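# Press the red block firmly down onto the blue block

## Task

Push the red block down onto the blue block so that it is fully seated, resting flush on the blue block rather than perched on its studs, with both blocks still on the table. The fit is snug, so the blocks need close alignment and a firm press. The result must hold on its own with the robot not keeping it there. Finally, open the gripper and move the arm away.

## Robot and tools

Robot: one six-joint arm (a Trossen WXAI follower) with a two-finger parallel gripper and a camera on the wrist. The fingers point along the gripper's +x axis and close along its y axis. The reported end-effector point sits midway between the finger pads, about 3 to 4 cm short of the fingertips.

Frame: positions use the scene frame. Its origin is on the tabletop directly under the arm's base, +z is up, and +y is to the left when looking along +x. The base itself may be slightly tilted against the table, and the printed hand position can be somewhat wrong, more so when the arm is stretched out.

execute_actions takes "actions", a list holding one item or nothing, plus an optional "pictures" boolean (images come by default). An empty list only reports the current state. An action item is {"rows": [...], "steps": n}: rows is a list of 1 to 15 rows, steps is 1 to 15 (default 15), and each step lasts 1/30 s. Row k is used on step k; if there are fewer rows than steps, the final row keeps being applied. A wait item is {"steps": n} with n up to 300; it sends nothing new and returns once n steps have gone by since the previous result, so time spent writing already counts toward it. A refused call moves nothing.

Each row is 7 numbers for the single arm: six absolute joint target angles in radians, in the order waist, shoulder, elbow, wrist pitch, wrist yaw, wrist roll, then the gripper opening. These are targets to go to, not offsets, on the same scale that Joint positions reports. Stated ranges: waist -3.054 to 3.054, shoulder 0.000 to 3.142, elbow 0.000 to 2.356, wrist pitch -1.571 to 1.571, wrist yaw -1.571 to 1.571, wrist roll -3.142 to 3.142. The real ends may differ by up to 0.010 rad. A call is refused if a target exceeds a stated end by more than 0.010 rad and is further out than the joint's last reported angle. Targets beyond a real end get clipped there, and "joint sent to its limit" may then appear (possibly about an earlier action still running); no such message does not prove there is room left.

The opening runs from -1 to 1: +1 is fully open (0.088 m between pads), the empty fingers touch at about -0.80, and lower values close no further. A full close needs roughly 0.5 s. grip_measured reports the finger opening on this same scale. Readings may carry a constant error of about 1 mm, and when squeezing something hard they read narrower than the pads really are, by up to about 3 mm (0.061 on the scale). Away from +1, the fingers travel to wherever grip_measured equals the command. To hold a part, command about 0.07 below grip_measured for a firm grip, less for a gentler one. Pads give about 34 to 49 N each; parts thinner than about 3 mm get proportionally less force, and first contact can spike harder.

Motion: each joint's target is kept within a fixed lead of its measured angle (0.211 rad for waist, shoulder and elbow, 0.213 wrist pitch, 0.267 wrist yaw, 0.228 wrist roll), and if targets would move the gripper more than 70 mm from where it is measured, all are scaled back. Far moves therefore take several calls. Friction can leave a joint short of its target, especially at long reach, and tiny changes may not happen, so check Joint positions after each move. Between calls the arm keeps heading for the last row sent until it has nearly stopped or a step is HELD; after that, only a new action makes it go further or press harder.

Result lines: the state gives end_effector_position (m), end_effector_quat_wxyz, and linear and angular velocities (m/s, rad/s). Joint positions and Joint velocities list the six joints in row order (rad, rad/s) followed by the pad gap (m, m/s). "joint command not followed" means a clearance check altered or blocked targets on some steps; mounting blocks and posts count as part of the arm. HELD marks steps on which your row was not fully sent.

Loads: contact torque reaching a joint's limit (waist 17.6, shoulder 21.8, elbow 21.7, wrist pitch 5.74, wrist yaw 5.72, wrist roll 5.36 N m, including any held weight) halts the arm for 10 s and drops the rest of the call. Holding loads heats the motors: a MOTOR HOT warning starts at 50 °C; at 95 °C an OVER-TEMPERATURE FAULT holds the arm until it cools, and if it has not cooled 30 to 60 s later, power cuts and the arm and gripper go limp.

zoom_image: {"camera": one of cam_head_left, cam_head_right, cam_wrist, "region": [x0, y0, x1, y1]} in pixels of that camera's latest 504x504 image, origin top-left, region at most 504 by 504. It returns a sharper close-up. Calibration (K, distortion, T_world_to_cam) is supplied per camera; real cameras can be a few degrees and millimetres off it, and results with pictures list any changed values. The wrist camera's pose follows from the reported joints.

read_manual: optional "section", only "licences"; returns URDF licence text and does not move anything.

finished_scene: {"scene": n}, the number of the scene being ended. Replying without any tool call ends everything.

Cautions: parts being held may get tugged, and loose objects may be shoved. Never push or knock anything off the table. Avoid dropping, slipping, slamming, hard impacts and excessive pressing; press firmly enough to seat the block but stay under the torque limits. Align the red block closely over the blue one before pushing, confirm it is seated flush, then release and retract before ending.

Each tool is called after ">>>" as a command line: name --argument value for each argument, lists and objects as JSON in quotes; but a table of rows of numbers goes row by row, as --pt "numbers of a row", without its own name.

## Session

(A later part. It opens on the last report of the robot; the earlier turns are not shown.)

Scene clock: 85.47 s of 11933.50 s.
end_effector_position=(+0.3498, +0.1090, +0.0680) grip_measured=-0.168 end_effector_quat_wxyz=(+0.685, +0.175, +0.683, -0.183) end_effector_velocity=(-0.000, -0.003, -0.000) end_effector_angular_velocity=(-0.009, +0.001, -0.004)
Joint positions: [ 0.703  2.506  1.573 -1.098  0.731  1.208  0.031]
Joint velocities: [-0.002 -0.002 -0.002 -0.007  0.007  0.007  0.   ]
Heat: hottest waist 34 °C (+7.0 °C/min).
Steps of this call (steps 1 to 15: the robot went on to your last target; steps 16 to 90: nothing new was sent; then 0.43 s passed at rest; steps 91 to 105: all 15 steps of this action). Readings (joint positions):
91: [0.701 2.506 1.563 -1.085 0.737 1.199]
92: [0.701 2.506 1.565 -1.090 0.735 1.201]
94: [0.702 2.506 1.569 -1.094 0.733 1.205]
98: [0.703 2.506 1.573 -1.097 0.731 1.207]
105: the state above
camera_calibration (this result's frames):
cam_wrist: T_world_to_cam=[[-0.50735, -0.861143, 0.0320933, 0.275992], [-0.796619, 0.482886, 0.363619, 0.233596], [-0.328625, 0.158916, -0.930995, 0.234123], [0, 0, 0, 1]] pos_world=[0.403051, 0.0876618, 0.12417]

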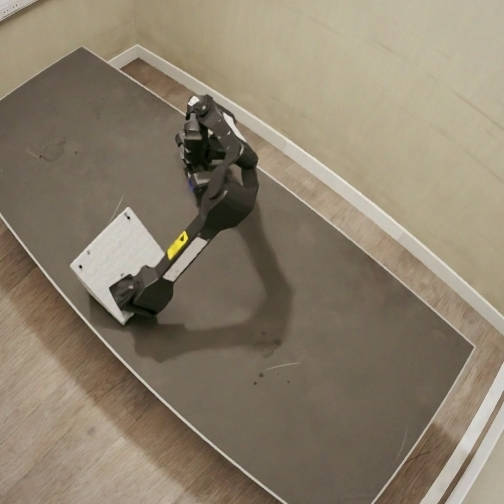

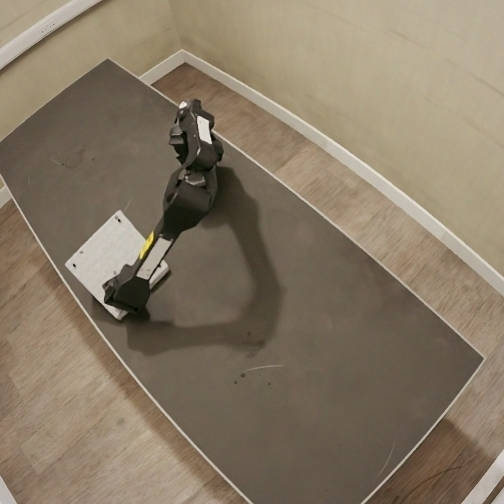

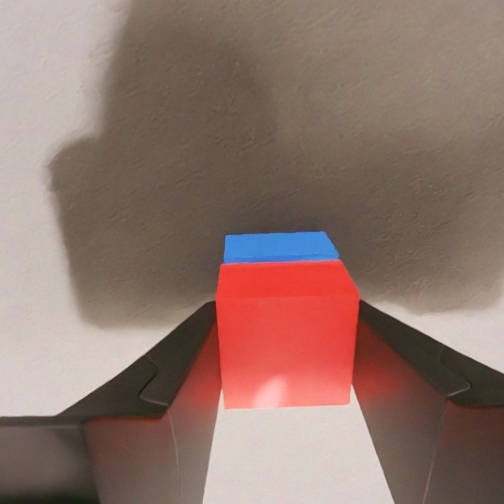

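>>> execute_actions --actions '[{"rows":[[0.7015,2.51,1.554,-1.088,0.731,1.205,-0.35]]}]'

>>> zoom_image --camera "cam_wrist" --region '[190,190,380,320]'

Scene clock: 90.17 s of 11933.50 s.
end_effector_position=(+0.3484, +0.1090, +0.0657) grip_measured=-0.168 end_effector_quat_wxyz=(+0.684, +0.175, +0.684, -0.183) end_effector_velocity=(-0.002, -0.000, +0.001) end_effector_angular_velocity=(+0.016, +0.017, +0.007)
Joint positions: [ 0.701  2.506  1.564 -1.09   0.731  1.207  0.031]
Joint velocities: [-0.002 -0.007 -0.002 -0.007 -0.022 -0.007 -0.   ]
Heat: hottest waist 35 °C (+7.0 °C/min).
Steps of this call (steps 1 to 15: the robot went on to your last target; steps 16 to 90: nothing new was sent; then 1.20 s passed at rest; steps 91 to 105: all 15 steps of this action). Readings (joint positions):
91: [0.703 2.506 1.573 -1.098 0.731 1.208]
92: [0.703 2.506 1.572 -1.097 0.731 1.208]
94: [0.703 2.506 1.570 -1.093 0.731 1.208]
98: [0.701 2.506 1.565 -1.091 0.731 1.208]
105: the state above
camera_calibration (this result's frames):
cam_wrist: T_world_to_cam=[[-0.507398, -0.861036, 0.0341085, 0.275282], [-0.795606, 0.48331, 0.36527, 0.232757], [-0.330996, 0.1582, -0.930277, 0.232386], [0, 0, 0, 1]] pos_world=[0.401779, 0.0877703, 0.121775]

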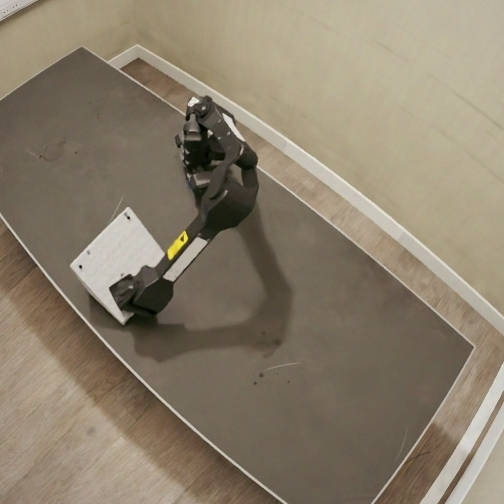

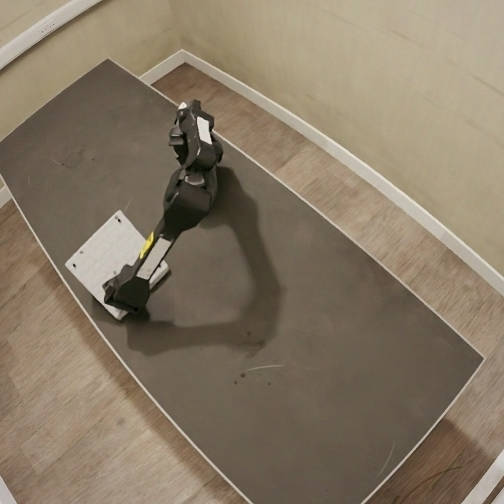

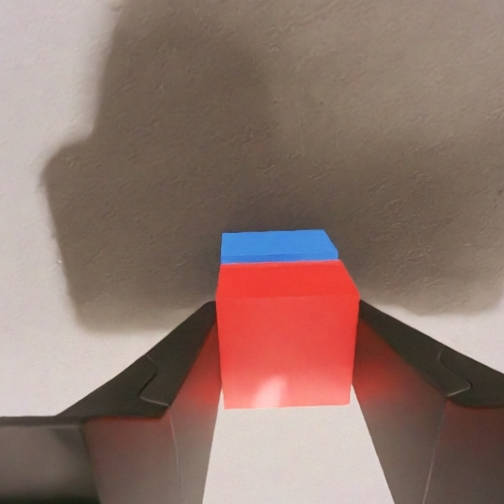

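Region (190, 190, 380, 320) of cam_wrist's 504x504 image, scaled by 2.653, with more detail than that image has; it fills the top 345 rows of this view, and the rest is white.

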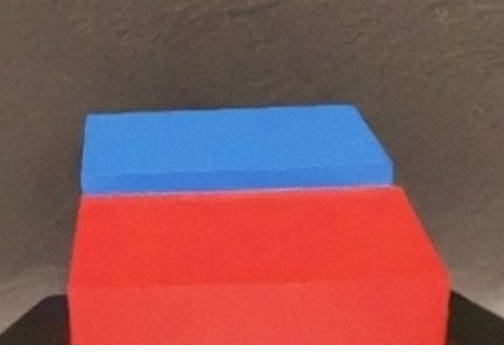

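>>> execute_actions --actions '[{"rows":[[0.7,2.515,1.553,-1.086,0.733,1.2,-0.35],[0.699,2.517,1.552,-1.084,0.733,1.2,-0.35],[0.698,2.518,1.551,-1.082,0.733,1.2,-0.35],[0.697,2.519,1.549,-1.08,0.733,1.2,-0.35],[0.695,2.52,1.547,-1.077,0.733,1.2,-0.35],[0.692,2.522,1.544,-1.074,0.733,1.2,-0.35],[0.687,2.526,1.54,-1.072,0.733,1.2,-0.35],[0.68,2.532,1.535,-1.072,0.733,1.2,-0.35],[0.67,2.54,1.529,-1.072,0.733,1.2,-0.35],[0.66,2.548,1.523,-1.072,0.733,1.2,-0.35],[0.65,2.556,1.517,-1.072,0.733,1.2,-0.35],[0.64,2.564,1.511,-1.072,0.733,1.2,-0.35],[0.63,2.572,1.505,-1.072,0.733,1.2,-0.35],[0.62,2.58,1.499,-1.072,0.733,1.2,-0.35],[0.61,2.588,1.493,-1.072,0.733,1.2,-0.35]]}]' --pictures false

>>> execute_actions --actions '[{"rows":[[0.595,2.6,1.484,-1.072,0.733,1.2,-0.35]]}]'

>>> zoom_image --camera "cam_wrist" --region '[190,190,380,320]'

Scene clock: 101.13 s of 11933.50 s.
end_effector_position=(+0.3438, +0.1110, +0.0585) grip_measured=-0.168 end_effector_quat_wxyz=(+0.680, +0.170, +0.689, -0.182) end_effector_velocity=(-0.018, +0.005, -0.020) end_effector_angular_velocity=(+0.005, +0.090, +0.038)
Joint positions: [ 0.695  2.515  1.547 -1.075  0.725  1.202  0.031]
Joint velocities: [-0.022  0.037 -0.027 -0.007 -0.051 -0.007 -0.   ]
Heat: hottest waist 35 °C (+5.0 °C/min).
Steps of this call (steps 1 to 15: the robot went on to your last target; steps 16 to 90: nothing new was sent; then 7.47 s passed at rest; steps 91 to 105: all 15 steps of this action). Readings (joint positions):
91: [0.701 2.506 1.564 -1.090 0.731 1.206]
92: [0.701 2.506 1.563 -1.089 0.731 1.205]
94: [0.700 2.506 1.562 -1.086 0.731 1.204]
98: [0.699 2.506 1.557 -1.080 0.731 1.203]
105: the state above

Scene clock: 101.63 s of 11933.50 s.
end_effector_position=(+0.3427, +0.1113, +0.0568) grip_measured=-0.168 end_effector_quat_wxyz=(+0.677, +0.170, +0.692, -0.181) end_effector_velocity=(-0.001, +0.001, +0.001) end_effector_angular_velocity=(+0.009, -0.001, +0.004)
Joint positions: [ 0.692  2.517  1.545 -1.075  0.72   1.2    0.031]
Joint velocities: [ 0.002 -0.007 -0.007  0.007 -0.007 -0.007 -0.   ]
Heat: hottest waist 35 °C (+5.1 °C/min).
Steps of this call (steps 1 to 15: all 15 steps of this action). Readings (joint positions):
1: [0.694 2.517 1.545 -1.075 0.724 1.201]
2: [0.693 2.517 1.545 -1.075 0.722 1.201]
4: [0.692 2.517 1.545 -1.075 0.720 1.201]
8: [0.692 2.517 1.545 -1.075 0.720 1.200]
15: the state above
camera_calibration (this result's frames):
cam_wrist: T_world_to_cam=[[-0.497569, -0.866279, 0.0445597, 0.271328], [-0.792216, 0.474751, 0.383413, 0.229171], [-0.353297, 0.155473, -0.922502, 0.229329], [0, 0, 0, 1]] pos_world=[0.397578, 0.0905917, 0.111599]

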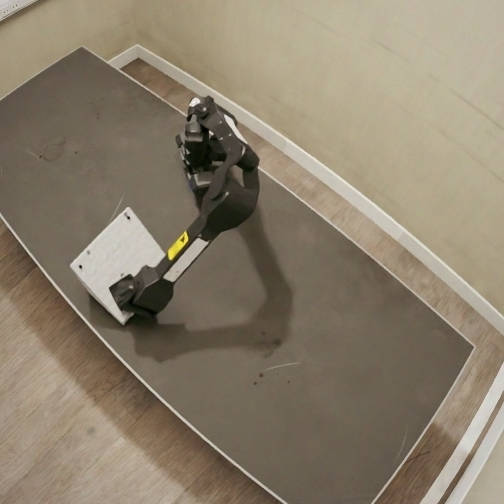

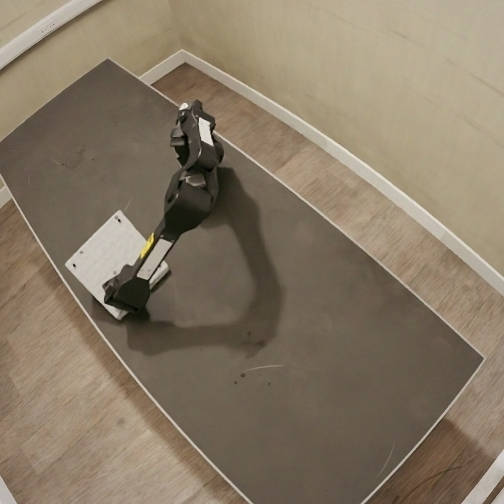

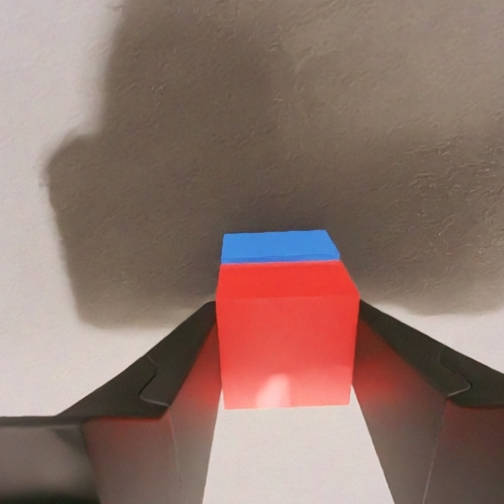

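Region (190, 190, 380, 320) of cam_wrist's 504x504 image, scaled by 2.653, with more detail than that image has; it fills the top 345 rows of this view, and the rest is white.

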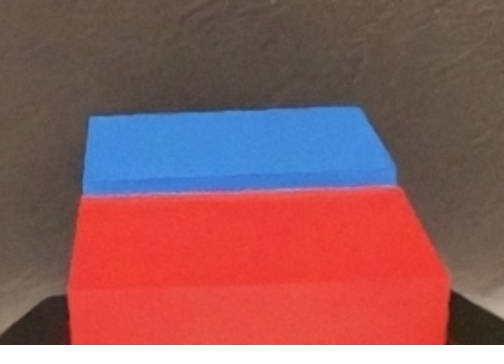

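>>> execute_actions --actions '[{"rows":[[0.63,2.57,1.505,-1.074,0.735,1.195,-0.35],[0.66,2.54,1.525,-1.076,0.737,1.192,-0.35],[0.67,2.53,1.532,-1.078,0.739,1.19,-0.35],[0.669,2.53,1.532,-1.078,0.742,1.19,-0.35],[0.668,2.53,1.532,-1.078,0.745,1.19,-0.35],[0.667,2.53,1.532,-1.078,0.748,1.19,-0.35],[0.666,2.53,1.532,-1.078,0.751,1.19,-0.35],[0.665,2.53,1.532,-1.078,0.754,1.19,-0.35],[0.664,2.53,1.532,-1.078,0.757,1.19,-0.35]]}]'

>>> zoom_image --camera "cam_wrist" --region '[190,190,380,320]'

Scene clock: 108.80 s of 11933.50 s.
end_effector_position=(+0.3461, +0.1102, +0.0619) grip_measured=-0.168 end_effector_quat_wxyz=(+0.688, +0.167, +0.683, -0.180) end_effector_velocity=(-0.003, -0.004, +0.001) end_effector_angular_velocity=(-0.003, +0.017, +0.017)
Joint positions: [ 0.702  2.509  1.548 -1.073  0.739  1.193  0.031]
Joint velocities: [-0.002 -0.007 -0.002 -0.022 -0.007 -0.007 -0.   ]
Heat: hottest waist 34 °C (+3.0 °C/min).
Steps of this call (steps 1 to 15: the robot went on to your last target; steps 16 to 90: nothing new was sent; then 3.67 s passed at rest; steps 91 to 105: all 15 steps of this action). Readings (joint positions):
91: [0.693 2.515 1.545 -1.074 0.721 1.200]
92: [0.695 2.511 1.547 -1.073 0.725 1.198]
94: [0.700 2.509 1.547 -1.073 0.733 1.196]
98: [0.700 2.509 1.548 -1.073 0.736 1.194]
105: the state above
camera_calibration (this result's frames):
cam_wrist: T_world_to_cam=[[-0.493279, -0.868993, 0.039078, 0.270948], [-0.804814, 0.472973, 0.358569, 0.236566], [-0.330077, 0.145424, -0.932685, 0.229151], [0, 0, 0, 1]] pos_world=[0.399682, 0.0902384, 0.118312]

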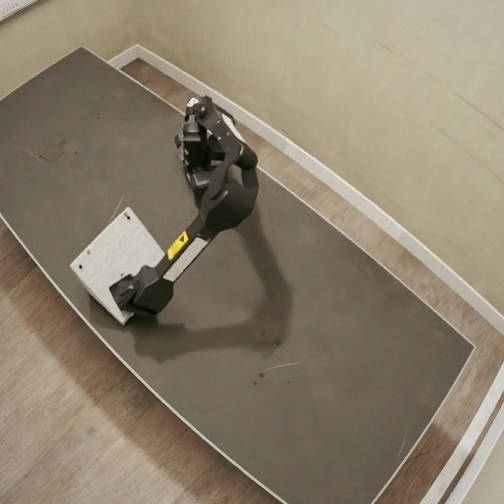

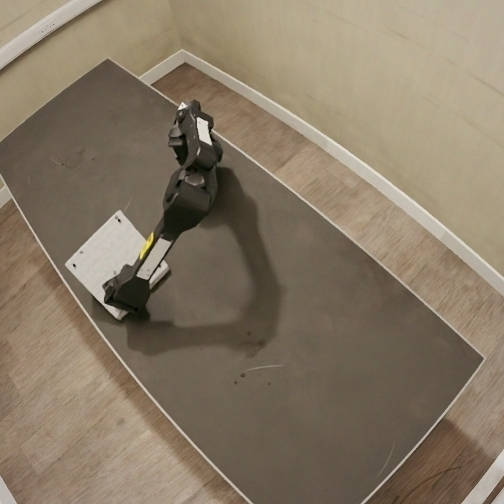

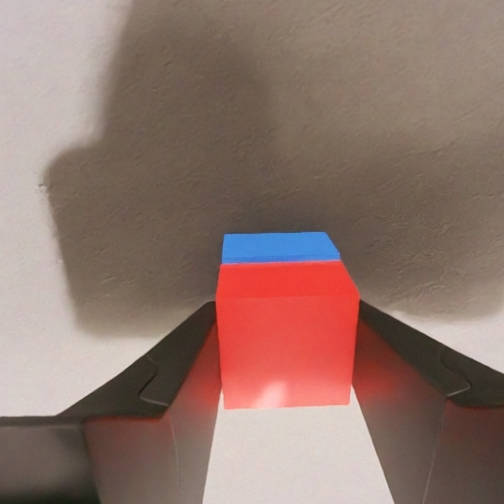

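Region (190, 190, 380, 320) of cam_wrist's 504x504 image, scaled by 2.653, with more detail than that image has; it fills the top 345 rows of this view, and the rest is white.

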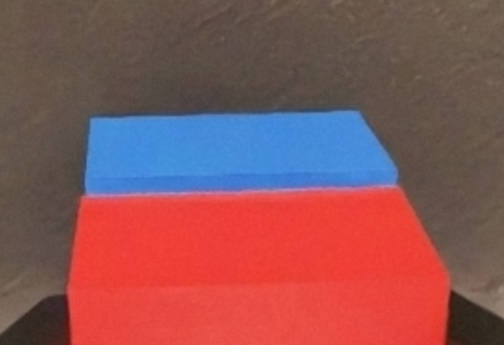

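>>> execute_actions --actions '[{"rows":[[0.662,2.53,1.532,-1.082,0.757,1.198,-0.35],[0.66,2.53,1.532,-1.086,0.759,1.202,-0.35],[0.657,2.53,1.532,-1.09,0.761,1.204,-0.35],[0.654,2.53,1.532,-1.094,0.763,1.204,-0.35],[0.65,2.532,1.53,-1.098,0.765,1.204,-0.35],[0.645,2.535,1.527,-1.1,0.765,1.204,-0.35],[0.635,2.543,1.521,-1.1,0.765,1.204,-0.35],[0.625,2.551,1.515,-1.1,0.765,1.204,-0.35],[0.615,2.559,1.509,-1.1,0.765,1.204,-0.35],[0.605,2.567,1.503,-1.1,0.765,1.204,-0.35],[0.595,2.575,1.497,-1.1,0.765,1.204,-0.35],[0.585,2.583,1.491,-1.1,0.765,1.204,-0.35]]}]'

>>> zoom_image --camera "cam_wrist" --region '[190,190,380,320]'

Scene clock: 118.07 s of 11933.50 s.
end_effector_position=(+0.3440, +0.1045, +0.0577) grip_measured=-0.168 end_effector_quat_wxyz=(+0.679, +0.163, +0.691, -0.187) end_effector_velocity=(+0.002, -0.002, -0.002) end_effector_angular_velocity=(-0.002, -0.003, -0.002)
Joint positions: [ 0.686  2.51   1.548 -1.094  0.738  1.201  0.031]
Joint velocities: [-0.007 -0.002 -0.002  0.007  0.007 -0.007 -0.   ]
Heat: hottest waist 33 °C (+1.0 °C/min).
Steps of this call (steps 1 to 15: the robot went on to your last target; steps 16 to 90: nothing new was sent; then 5.77 s passed at rest; steps 91 to 105: all 15 steps of this action). Readings (joint positions):
91: [0.702 2.509 1.548 -1.074 0.739 1.193]
92: [0.702 2.509 1.548 -1.075 0.741 1.194]
94: [0.701 2.509 1.548 -1.080 0.745 1.197]
98: [0.695 2.509 1.548 -1.091 0.747 1.201]
105: the state above
camera_calibration (this result's frames):
cam_wrist: T_world_to_cam=[[-0.495424, -0.866565, 0.0601705, 0.264401], [-0.793726, 0.479747, 0.373955, 0.233677], [-0.352923, 0.137507, -0.925493, 0.233573], [0, 0, 0, 1]] pos_world=[0.398899, 0.0848965, 0.112877]

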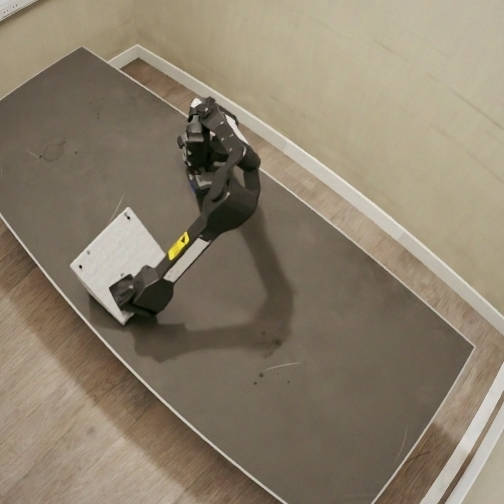

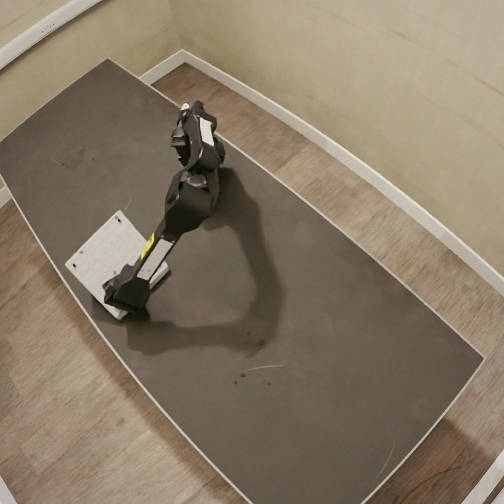

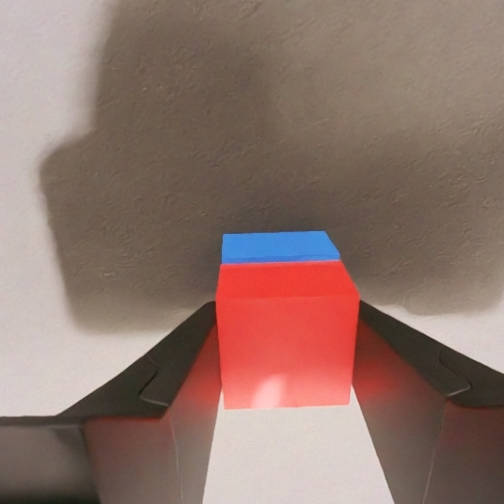

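Region (190, 190, 380, 320) of cam_wrist's 504x504 image, scaled by 2.653, with more detail than that image has; it fills the top 345 rows of this view, and the rest is white.

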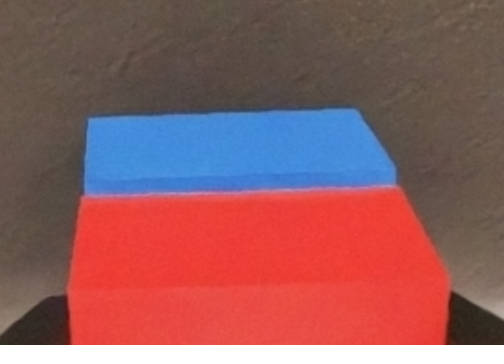

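>>> execute_actions --actions '[{"rows":[[0.63,2.55,1.52,-1.095,0.75,1.204,-0.35],[0.67,2.52,1.54,-1.092,0.74,1.204,-0.35],[0.695,2.495,1.545,-1.09,0.735,1.204,-0.35],[0.7,2.48,1.545,-1.086,0.73,1.204,-0.35],[0.7,2.47,1.545,-1.083,0.727,1.204,-0.35]]}]'

>>> zoom_image --camera "cam_wrist" --region '[190,190,380,320]'

Scene clock: 124.13 s of 11933.50 s.
end_effector_position=(+0.3490, +0.1043, +0.0674) grip_measured=-0.168 end_effector_quat_wxyz=(+0.684, +0.180, +0.683, -0.184) end_effector_velocity=(+0.000, -0.002, +0.002) end_effector_angular_velocity=(+0.007, +0.005, +0.004)
Joint positions: [ 0.695  2.486  1.552 -1.085  0.731  1.202  0.031]
Joint velocities: [-0.002 -0.007  0.002 -0.007 -0.007 -0.007  0.   ]
Heat: hottest waist 32 °C (-1.0 °C/min).
Steps of this call (steps 1 to 15: the robot went on to your last target; steps 16 to 90: nothing new was sent; then 2.57 s passed at rest; steps 91 to 105: all 15 steps of this action). Readings (joint positions):
91: [0.687 2.508 1.549 -1.094 0.738 1.201]
92: [0.690 2.504 1.551 -1.095 0.741 1.202]
94: [0.695 2.498 1.552 -1.094 0.747 1.202]
98: [0.695 2.493 1.552 -1.087 0.733 1.202]
105: the state above
camera_calibration (this result's frames):
cam_wrist: T_world_to_cam=[[-0.513499, -0.857636, 0.0279103, 0.273644], [-0.793247, 0.486848, 0.365701, 0.233731], [-0.327226, 0.165647, -0.930314, 0.232763], [0, 0, 0, 1]] pos_world=[0.402089, 0.0823384, 0.123429]

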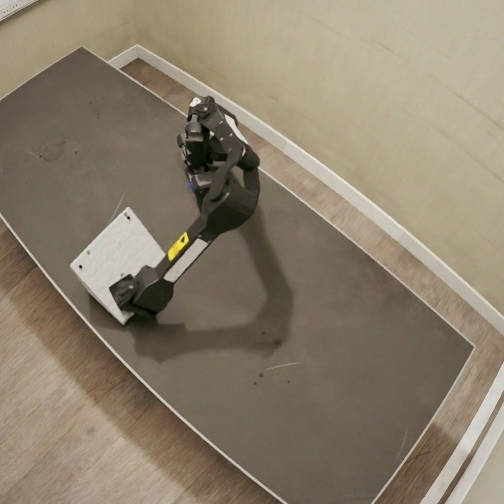

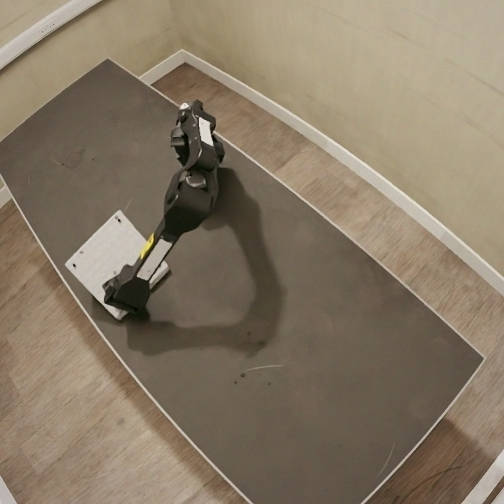

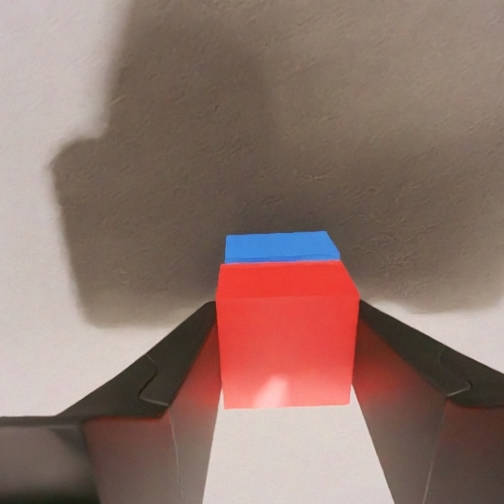

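Region (190, 190, 380, 320) of cam_wrist's 504x504 image, scaled by 2.653, with more detail than that image has; it fills the top 345 rows of this view, and the rest is white.

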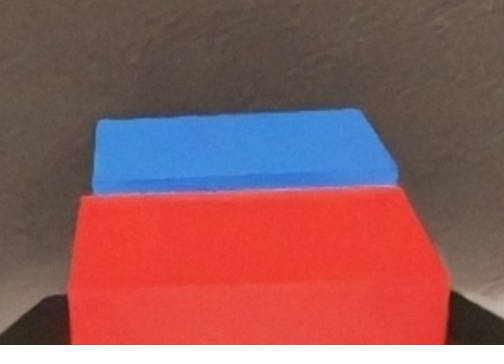

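>>> execute_actions --actions '[{"rows":[[0.6935,2.49,1.533,-1.079,0.738,1.184,-0.35]]}]'

>>> zoom_image --camera "cam_wrist" --region '[190,190,380,320]'

Scene clock: 127.83 s of 11933.50 s.
end_effector_position=(+0.3475, +0.1034, +0.0653) grip_measured=-0.168 end_effector_quat_wxyz=(+0.685, +0.172, +0.684, -0.180) end_effector_velocity=(-0.003, +0.001, -0.000) end_effector_angular_velocity=(+0.014, +0.020, +0.010)
Joint positions: [ 0.693  2.485  1.543 -1.081  0.735  1.187  0.031]
Joint velocities: [-0.002 -0.002 -0.002 -0.007 -0.022 -0.007 -0.   ]
Heat: hottest waist 33 °C (+0.0 °C/min).
Steps of this call (steps 1 to 15: the robot went on to your last target; steps 16 to 90: nothing new was sent; then 0.20 s passed at rest; steps 91 to 105: all 15 steps of this action). Readings (joint positions):
91: [0.695 2.485 1.550 -1.084 0.730 1.200]
92: [0.695 2.485 1.549 -1.083 0.730 1.197]
94: [0.695 2.485 1.546 -1.082 0.732 1.191]
98: [0.693 2.485 1.543 -1.082 0.734 1.187]
105: the state above
camera_calibration (this result's frames):
cam_wrist: T_world_to_cam=[[-0.498648, -0.866159, 0.0334375, 0.267591], [-0.800741, 0.475071, 0.364858, 0.237656], [-0.33191, 0.155161, -0.930463, 0.233219], [0, 0, 0, 1]] pos_world=[0.401142, 0.0826866, 0.121344]

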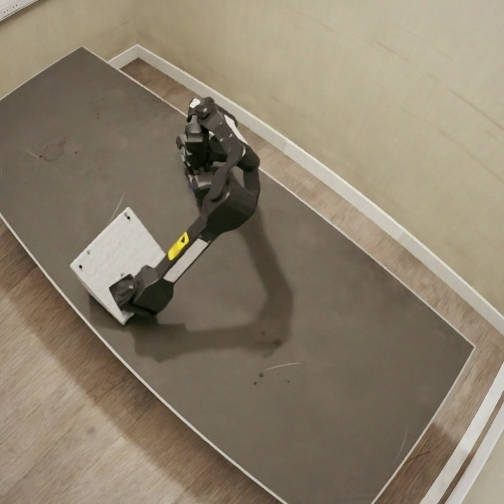

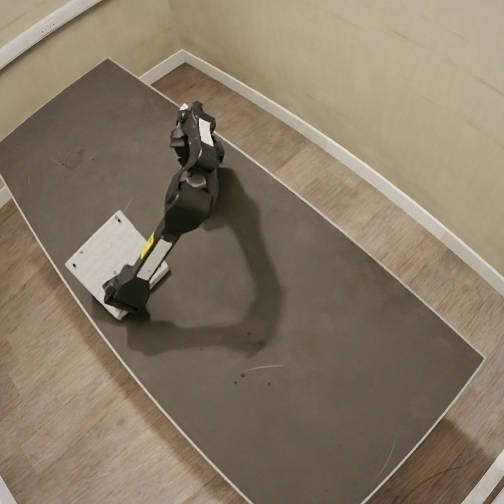

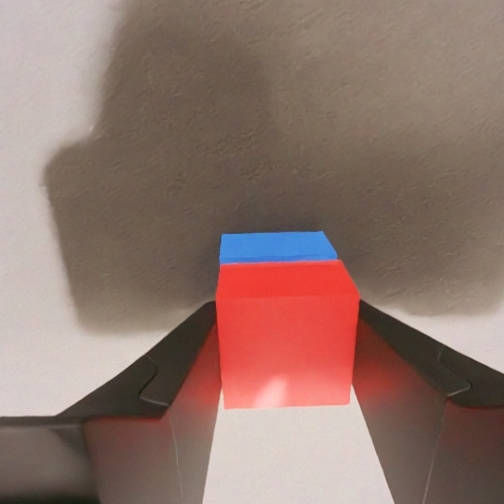

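Region (190, 190, 380, 320) of cam_wrist's 504x504 image, scaled by 2.653, with more detail than that image has; it fills the top 345 rows of this view, and the rest is white.

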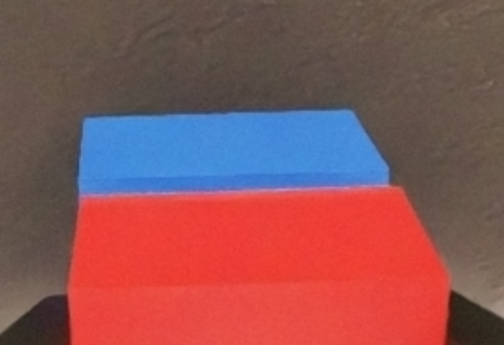

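Repeat the same descent profile (it shifts +4,+5 px).

>>> execute_actions --actions '[{"rows":[[0.692,2.494,1.532,-1.077,0.737,1.186,-0.35],[0.691,2.496,1.531,-1.075,0.737,1.186,-0.35],[0.69,2.497,1.53,-1.073,0.737,1.186,-0.35],[0.689,2.498,1.528,-1.071,0.737,1.186,-0.35],[0.687,2.499,1.526,-1.068,0.737,1.186,-0.35],[0.684,2.501,1.523,-1.065,0.737,1.186,-0.35],[0.679,2.505,1.519,-1.063,0.737,1.186,-0.35],[0.672,2.511,1.514,-1.063,0.737,1.186,-0.35],[0.662,2.519,1.508,-1.063,0.737,1.186,-0.35],[0.652,2.527,1.502,-1.063,0.737,1.186,-0.35],[0.642,2.535,1.496,-1.063,0.737,1.186,-0.35],[0.632,2.543,1.49,-1.063,0.737,1.186,-0.35],[0.622,2.551,1.484,-1.063,0.737,1.186,-0.35],[0.612,2.559,1.478,-1.063,0.737,1.186,-0.35],[0.602,2.567,1.472,-1.063,0.737,1.186,-0.35]]}]' --pictures false

>>> execute_actions --actions '[{"rows":[[0.58,2.585,1.458,-1.063,0.737,1.186,-0.35]]}]'

>>> zoom_image --camera "cam_wrist" --region '[190,190,380,320]'

Scene clock: 135.77 s of 11933.50 s.
end_effector_position=(+0.3431, +0.1055, +0.0582) grip_measured=-0.168 end_effector_quat_wxyz=(+0.681, +0.169, +0.690, -0.180) end_effector_velocity=(-0.018, +0.005, -0.019) end_effector_angular_velocity=(+0.008, +0.087, +0.021)
Joint positions: [ 0.687  2.494  1.526 -1.066  0.728  1.186  0.031]
Joint velocities: [-0.022  0.032 -0.027 -0.007 -0.051  0.007  0.   ]
Heat: hottest waist 33 °C (-1.0 °C/min).
Steps of this call (steps 1 to 15: the robot went on to your last target; steps 16 to 90: nothing new was sent; then 4.43 s passed at rest; steps 91 to 105: all 15 steps of this action). Readings (joint positions):
91: [0.693 2.485 1.543 -1.081 0.735 1.186]
92: [0.693 2.485 1.542 -1.080 0.735 1.186]
94: [0.692 2.485 1.541 -1.078 0.735 1.186]
98: [0.692 2.485 1.536 -1.071 0.735 1.186]
105: the state above

Scene clock: 136.27 s of 11933.50 s.
end_effector_position=(+0.3418, +0.1059, +0.0562) grip_measured=-0.168 end_effector_quat_wxyz=(+0.678, +0.169, +0.693, -0.180) end_effector_velocity=(-0.001, -0.002, -0.002) end_effector_angular_velocity=(-0.011, +0.004, +0.014)
Joint positions: [ 0.684  2.497  1.523 -1.065  0.722  1.186  0.031]
Joint velocities: [-0.002  0.002 -0.002 -0.007  0.007 -0.007 -0.   ]
Heat: hottest waist 33 °C (-1.0 °C/min).
Steps of this call (steps 1 to 15: all 15 steps of this action). Readings (joint positions):
1: [0.686 2.496 1.524 -1.065 0.727 1.186]
2: [0.685 2.497 1.524 -1.065 0.724 1.186]
4: [0.684 2.497 1.524 -1.065 0.722 1.186]
8: [0.684 2.497 1.523 -1.065 0.722 1.186]
15: the state above
camera_calibration (this result's frames):
cam_wrist: T_world_to_cam=[[-0.494489, -0.868122, 0.0429571, 0.265432], [-0.793823, 0.471193, 0.384477, 0.232069], [-0.354014, 0.156019, -0.922135, 0.22948], [0, 0, 0, 1]] pos_world=[0.396714, 0.0852749, 0.110984]

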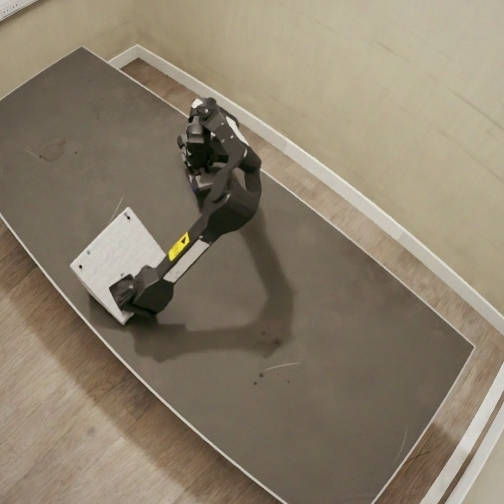

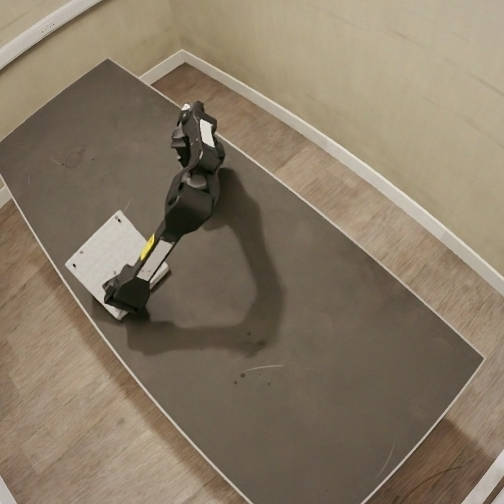

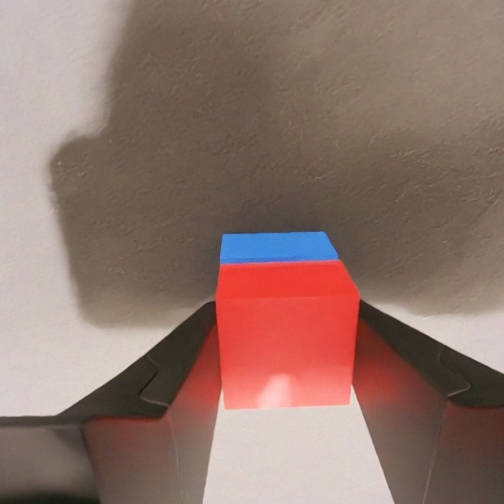

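Region (190, 190, 380, 320) of cam_wrist's 504x504 image, scaled by 2.653, with more detail than that image has; it fills the top 345 rows of this view, and the rest is white.

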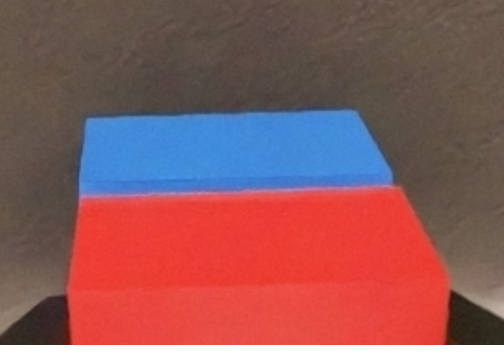

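>>> execute_actions --actions '[{"rows":[[0.62,2.55,1.485,-1.063,0.74,1.18,-0.35],[0.65,2.52,1.505,-1.06,0.743,1.172,-0.35],[0.66,2.51,1.511,-1.058,0.747,1.168,-0.35],[0.66,2.51,1.511,-1.056,0.751,1.168,-0.35],[0.659,2.51,1.511,-1.055,0.755,1.168,-0.35],[0.658,2.51,1.511,-1.055,0.759,1.175,-0.35],[0.657,2.51,1.511,-1.055,0.76,1.185,-0.35],[0.656,2.51,1.511,-1.055,0.76,1.192,-0.35],[0.64,2.525,1.5,-1.055,0.757,1.192,-0.35],[0.625,2.54,1.49,-1.055,0.754,1.192,-0.35],[0.61,2.555,1.48,-1.055,0.75,1.192,-0.35],[0.595,2.57,1.47,-1.055,0.75,1.192,-0.35],[0.58,2.585,1.46,-1.055,0.75,1.192,-0.35]]}]'

>>> zoom_image --camera "cam_wrist" --region '[190,190,380,320]'

Scene clock: 143.93 s of 11933.50 s.
end_effector_position=(+0.3421, +0.1060, +0.0566) grip_measured=-0.168 end_effector_quat_wxyz=(+0.681, +0.168, +0.690, -0.180) end_effector_velocity=(-0.006, +0.002, -0.004) end_effector_angular_velocity=(+0.006, +0.028, -0.009)
Joint positions: [ 0.686  2.496  1.521 -1.061  0.729  1.186  0.031]
Joint velocities: [-0.002  0.007 -0.007 -0.007 -0.022  0.022 -0.   ]
Heat: hottest waist 32 °C (-2.0 °C/min).
Steps of this call (steps 1 to 15: the robot went on to your last target; steps 16 to 90: nothing new was sent; then 4.17 s passed at rest; steps 91 to 105: all 15 steps of this action). Readings (joint positions):
91: [0.685 2.495 1.524 -1.065 0.723 1.185]
92: [0.688 2.490 1.526 -1.064 0.728 1.182]
94: [0.692 2.488 1.526 -1.064 0.737 1.177]
98: [0.693 2.488 1.526 -1.063 0.740 1.179]
105: the state above
camera_calibration (this result's frames):
cam_wrist: T_world_to_cam=[[-0.49477, -0.867971, 0.0427615, 0.265766], [-0.796766, 0.472726, 0.376423, 0.233494], [-0.346939, 0.152172, -0.92546, 0.22815], [0, 0, 0, 1]] pos_world=[0.396687, 0.0855807, 0.111887]

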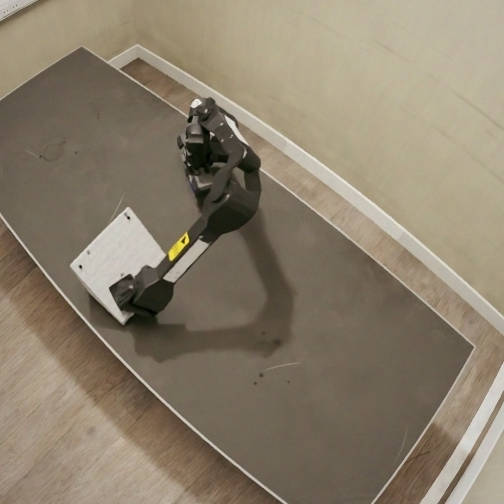

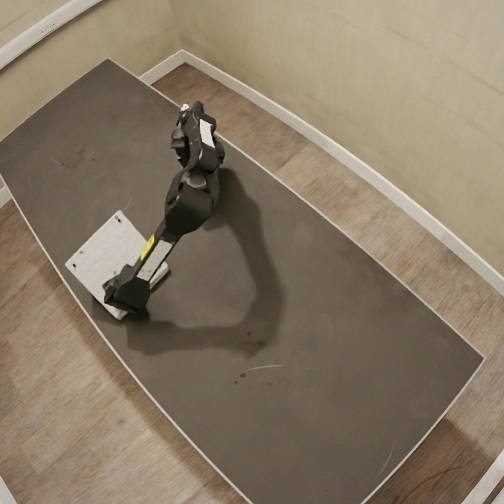

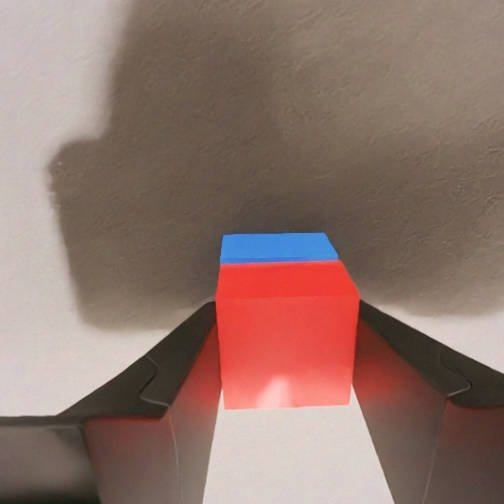

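Region (190, 190, 380, 320) of cam_wrist's 504x504 image, scaled by 2.653, with more detail than that image has; it fills the top 345 rows of this view, and the rest is white.

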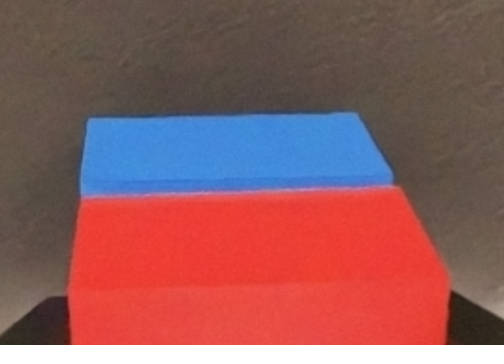

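Creeping the right way; again, with more roll return.

>>> execute_actions --actions '[{"rows":[[0.62,2.55,1.485,-1.052,0.752,1.19,-0.35],[0.65,2.52,1.505,-1.05,0.755,1.18,-0.35],[0.662,2.508,1.511,-1.048,0.758,1.175,-0.35],[0.662,2.508,1.511,-1.046,0.762,1.175,-0.35],[0.662,2.508,1.511,-1.045,0.765,1.185,-0.35],[0.662,2.508,1.511,-1.045,0.765,1.2,-0.35],[0.66,2.508,1.511,-1.045,0.765,1.208,-0.35],[0.656,2.51,1.511,-1.045,0.765,1.208,-0.35],[0.64,2.525,1.5,-1.045,0.762,1.208,-0.35],[0.625,2.54,1.49,-1.047,0.76,1.208,-0.35],[0.61,2.555,1.48,-1.05,0.757,1.208,-0.35],[0.595,2.57,1.47,-1.05,0.755,1.208,-0.35],[0.58,2.585,1.46,-1.05,0.755,1.208,-0.35]]}]'

>>> zoom_image --camera "cam_wrist" --region '[190,190,380,320]'

Scene clock: 149.53 s of 11933.50 s.
end_effector_position=(+0.3430, +0.1061, +0.0566) grip_measured=-0.168 end_effector_quat_wxyz=(+0.681, +0.175, +0.686, -0.187) end_effector_velocity=(-0.002, +0.003, -0.009) end_effector_angular_velocity=(-0.009, +0.005, +0.007)
Joint positions: [ 0.687  2.496  1.519 -1.055  0.734  1.203  0.031]
Joint velocities: [-0.007  0.017 -0.012  0.022  0.007 -0.007 -0.   ]
Heat: hottest waist 32 °C (-3.0 °C/min).
Steps of this call (steps 1 to 15: the robot went on to your last target; steps 16 to 90: nothing new was sent; then 2.10 s passed at rest; steps 91 to 105: all 15 steps of this action). Readings (joint positions):
91: [0.687 2.495 1.521 -1.060 0.730 1.187]
92: [0.691 2.490 1.523 -1.060 0.735 1.187]
94: [0.695 2.488 1.523 -1.059 0.745 1.184]
98: [0.696 2.488 1.523 -1.056 0.749 1.195]
105: the state above
camera_calibration (this result's frames):
cam_wrist: T_world_to_cam=[[-0.511309, -0.858414, 0.0410882, 0.271043], [-0.79018, 0.488389, 0.370258, 0.230514], [-0.337902, 0.156849, -0.92802, 0.224976], [0, 0, 0, 1]] pos_world=[0.396754, 0.0847991, 0.112296]

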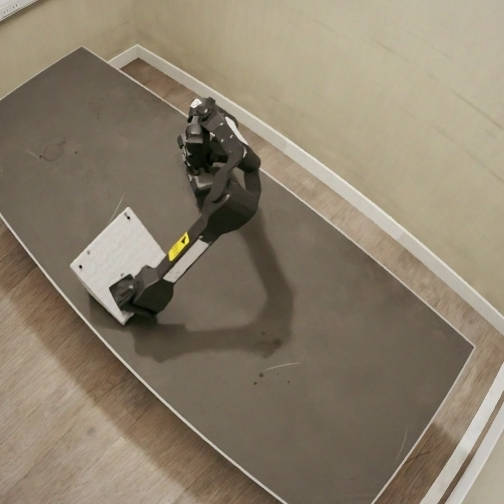

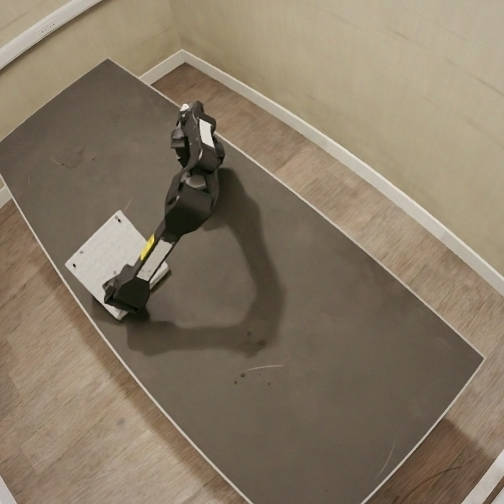

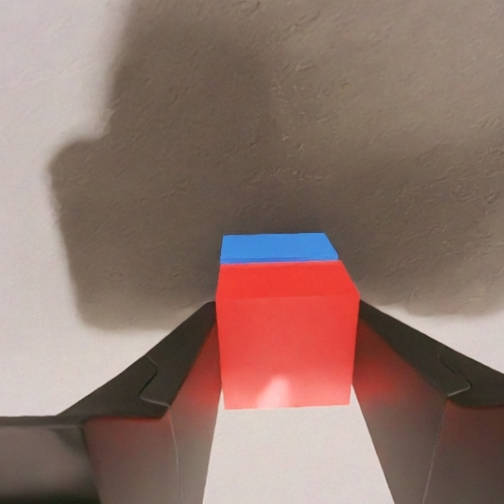

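Region (190, 190, 380, 320) of cam_wrist's 504x504 image, scaled by 2.653, with more detail than that image has; it fills the top 345 rows of this view, and the rest is white.

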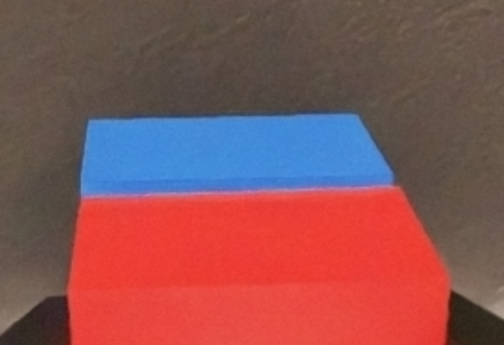

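Now push leftward under load with roll wiggle.

>>> execute_actions --actions '[{"rows":[[0.58,2.585,1.46,-1.044,0.755,1.2,-0.35],[0.58,2.585,1.46,-1.038,0.755,1.19,-0.35],[0.58,2.585,1.46,-1.032,0.755,1.185,-0.35],[0.58,2.585,1.46,-1.026,0.755,1.185,-0.35],[0.58,2.585,1.46,-1.02,0.755,1.195,-0.35],[0.58,2.585,1.46,-1.02,0.755,1.21,-0.35],[0.58,2.585,1.46,-1.02,0.755,1.22,-0.35],[0.58,2.585,1.46,-1.02,0.755,1.22,-0.35],[0.58,2.585,1.46,-1.02,0.755,1.22,-0.35],[0.57,2.59,1.455,-1.02,0.755,1.21,-0.35]]}]'

>>> zoom_image --camera "cam_wrist" --region '[190,190,380,320]'

Scene clock: 158.23 s of 11933.50 s.
end_effector_position=(+0.3424, +0.1071, +0.0552) grip_measured=-0.168 end_effector_quat_wxyz=(+0.681, +0.178, +0.684, -0.189) end_effector_velocity=(-0.003, -0.001, -0.001) end_effector_angular_velocity=(+0.000, +0.014, +0.028)
Joint positions: [ 0.687  2.496  1.512 -1.044  0.735  1.209  0.031]
Joint velocities: [-0.002 -0.002 -0.007 -0.007 -0.007 -0.022 -0.   ]
Heat: hottest waist 31 °C (-4.1 °C/min).
Steps of this call (steps 1 to 15: the robot went on to your last target; steps 16 to 90: nothing new was sent; then 5.20 s passed at rest; steps 91 to 105: all 15 steps of this action). Readings (joint positions):
91: [0.687 2.496 1.519 -1.055 0.734 1.203]
92: [0.687 2.496 1.519 -1.055 0.734 1.201]
94: [0.687 2.496 1.517 -1.052 0.734 1.195]
98: [0.687 2.496 1.515 -1.047 0.735 1.205]
105: the state above
camera_calibration (this result's frames):
cam_wrist: T_world_to_cam=[[-0.518365, -0.854254, 0.0393514, 0.273711], [-0.78715, 0.494618, 0.36844, 0.228513], [-0.334205, 0.160011, -0.928818, 0.221724], [0, 0, 0, 1]] pos_world=[0.395858, 0.0853137, 0.110977]

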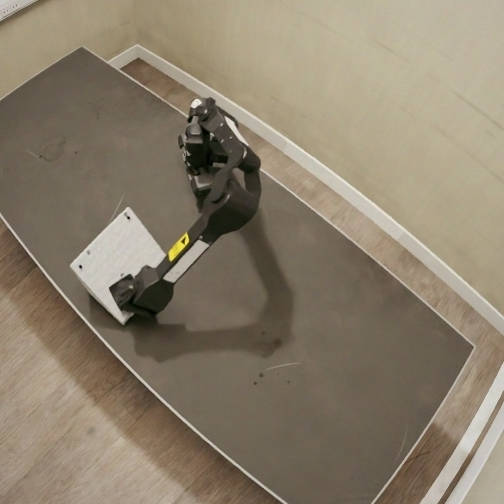

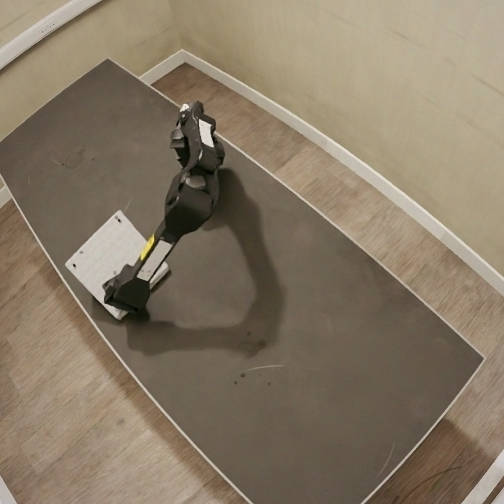

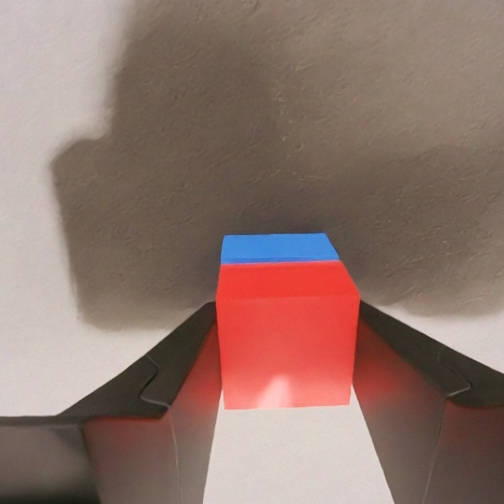

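Region (190, 190, 380, 320) of cam_wrist's 504x504 image, scaled by 2.653, with more detail than that image has; it fills the top 345 rows of this view, and the rest is white.

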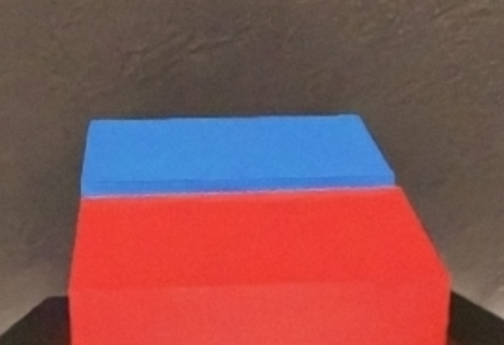

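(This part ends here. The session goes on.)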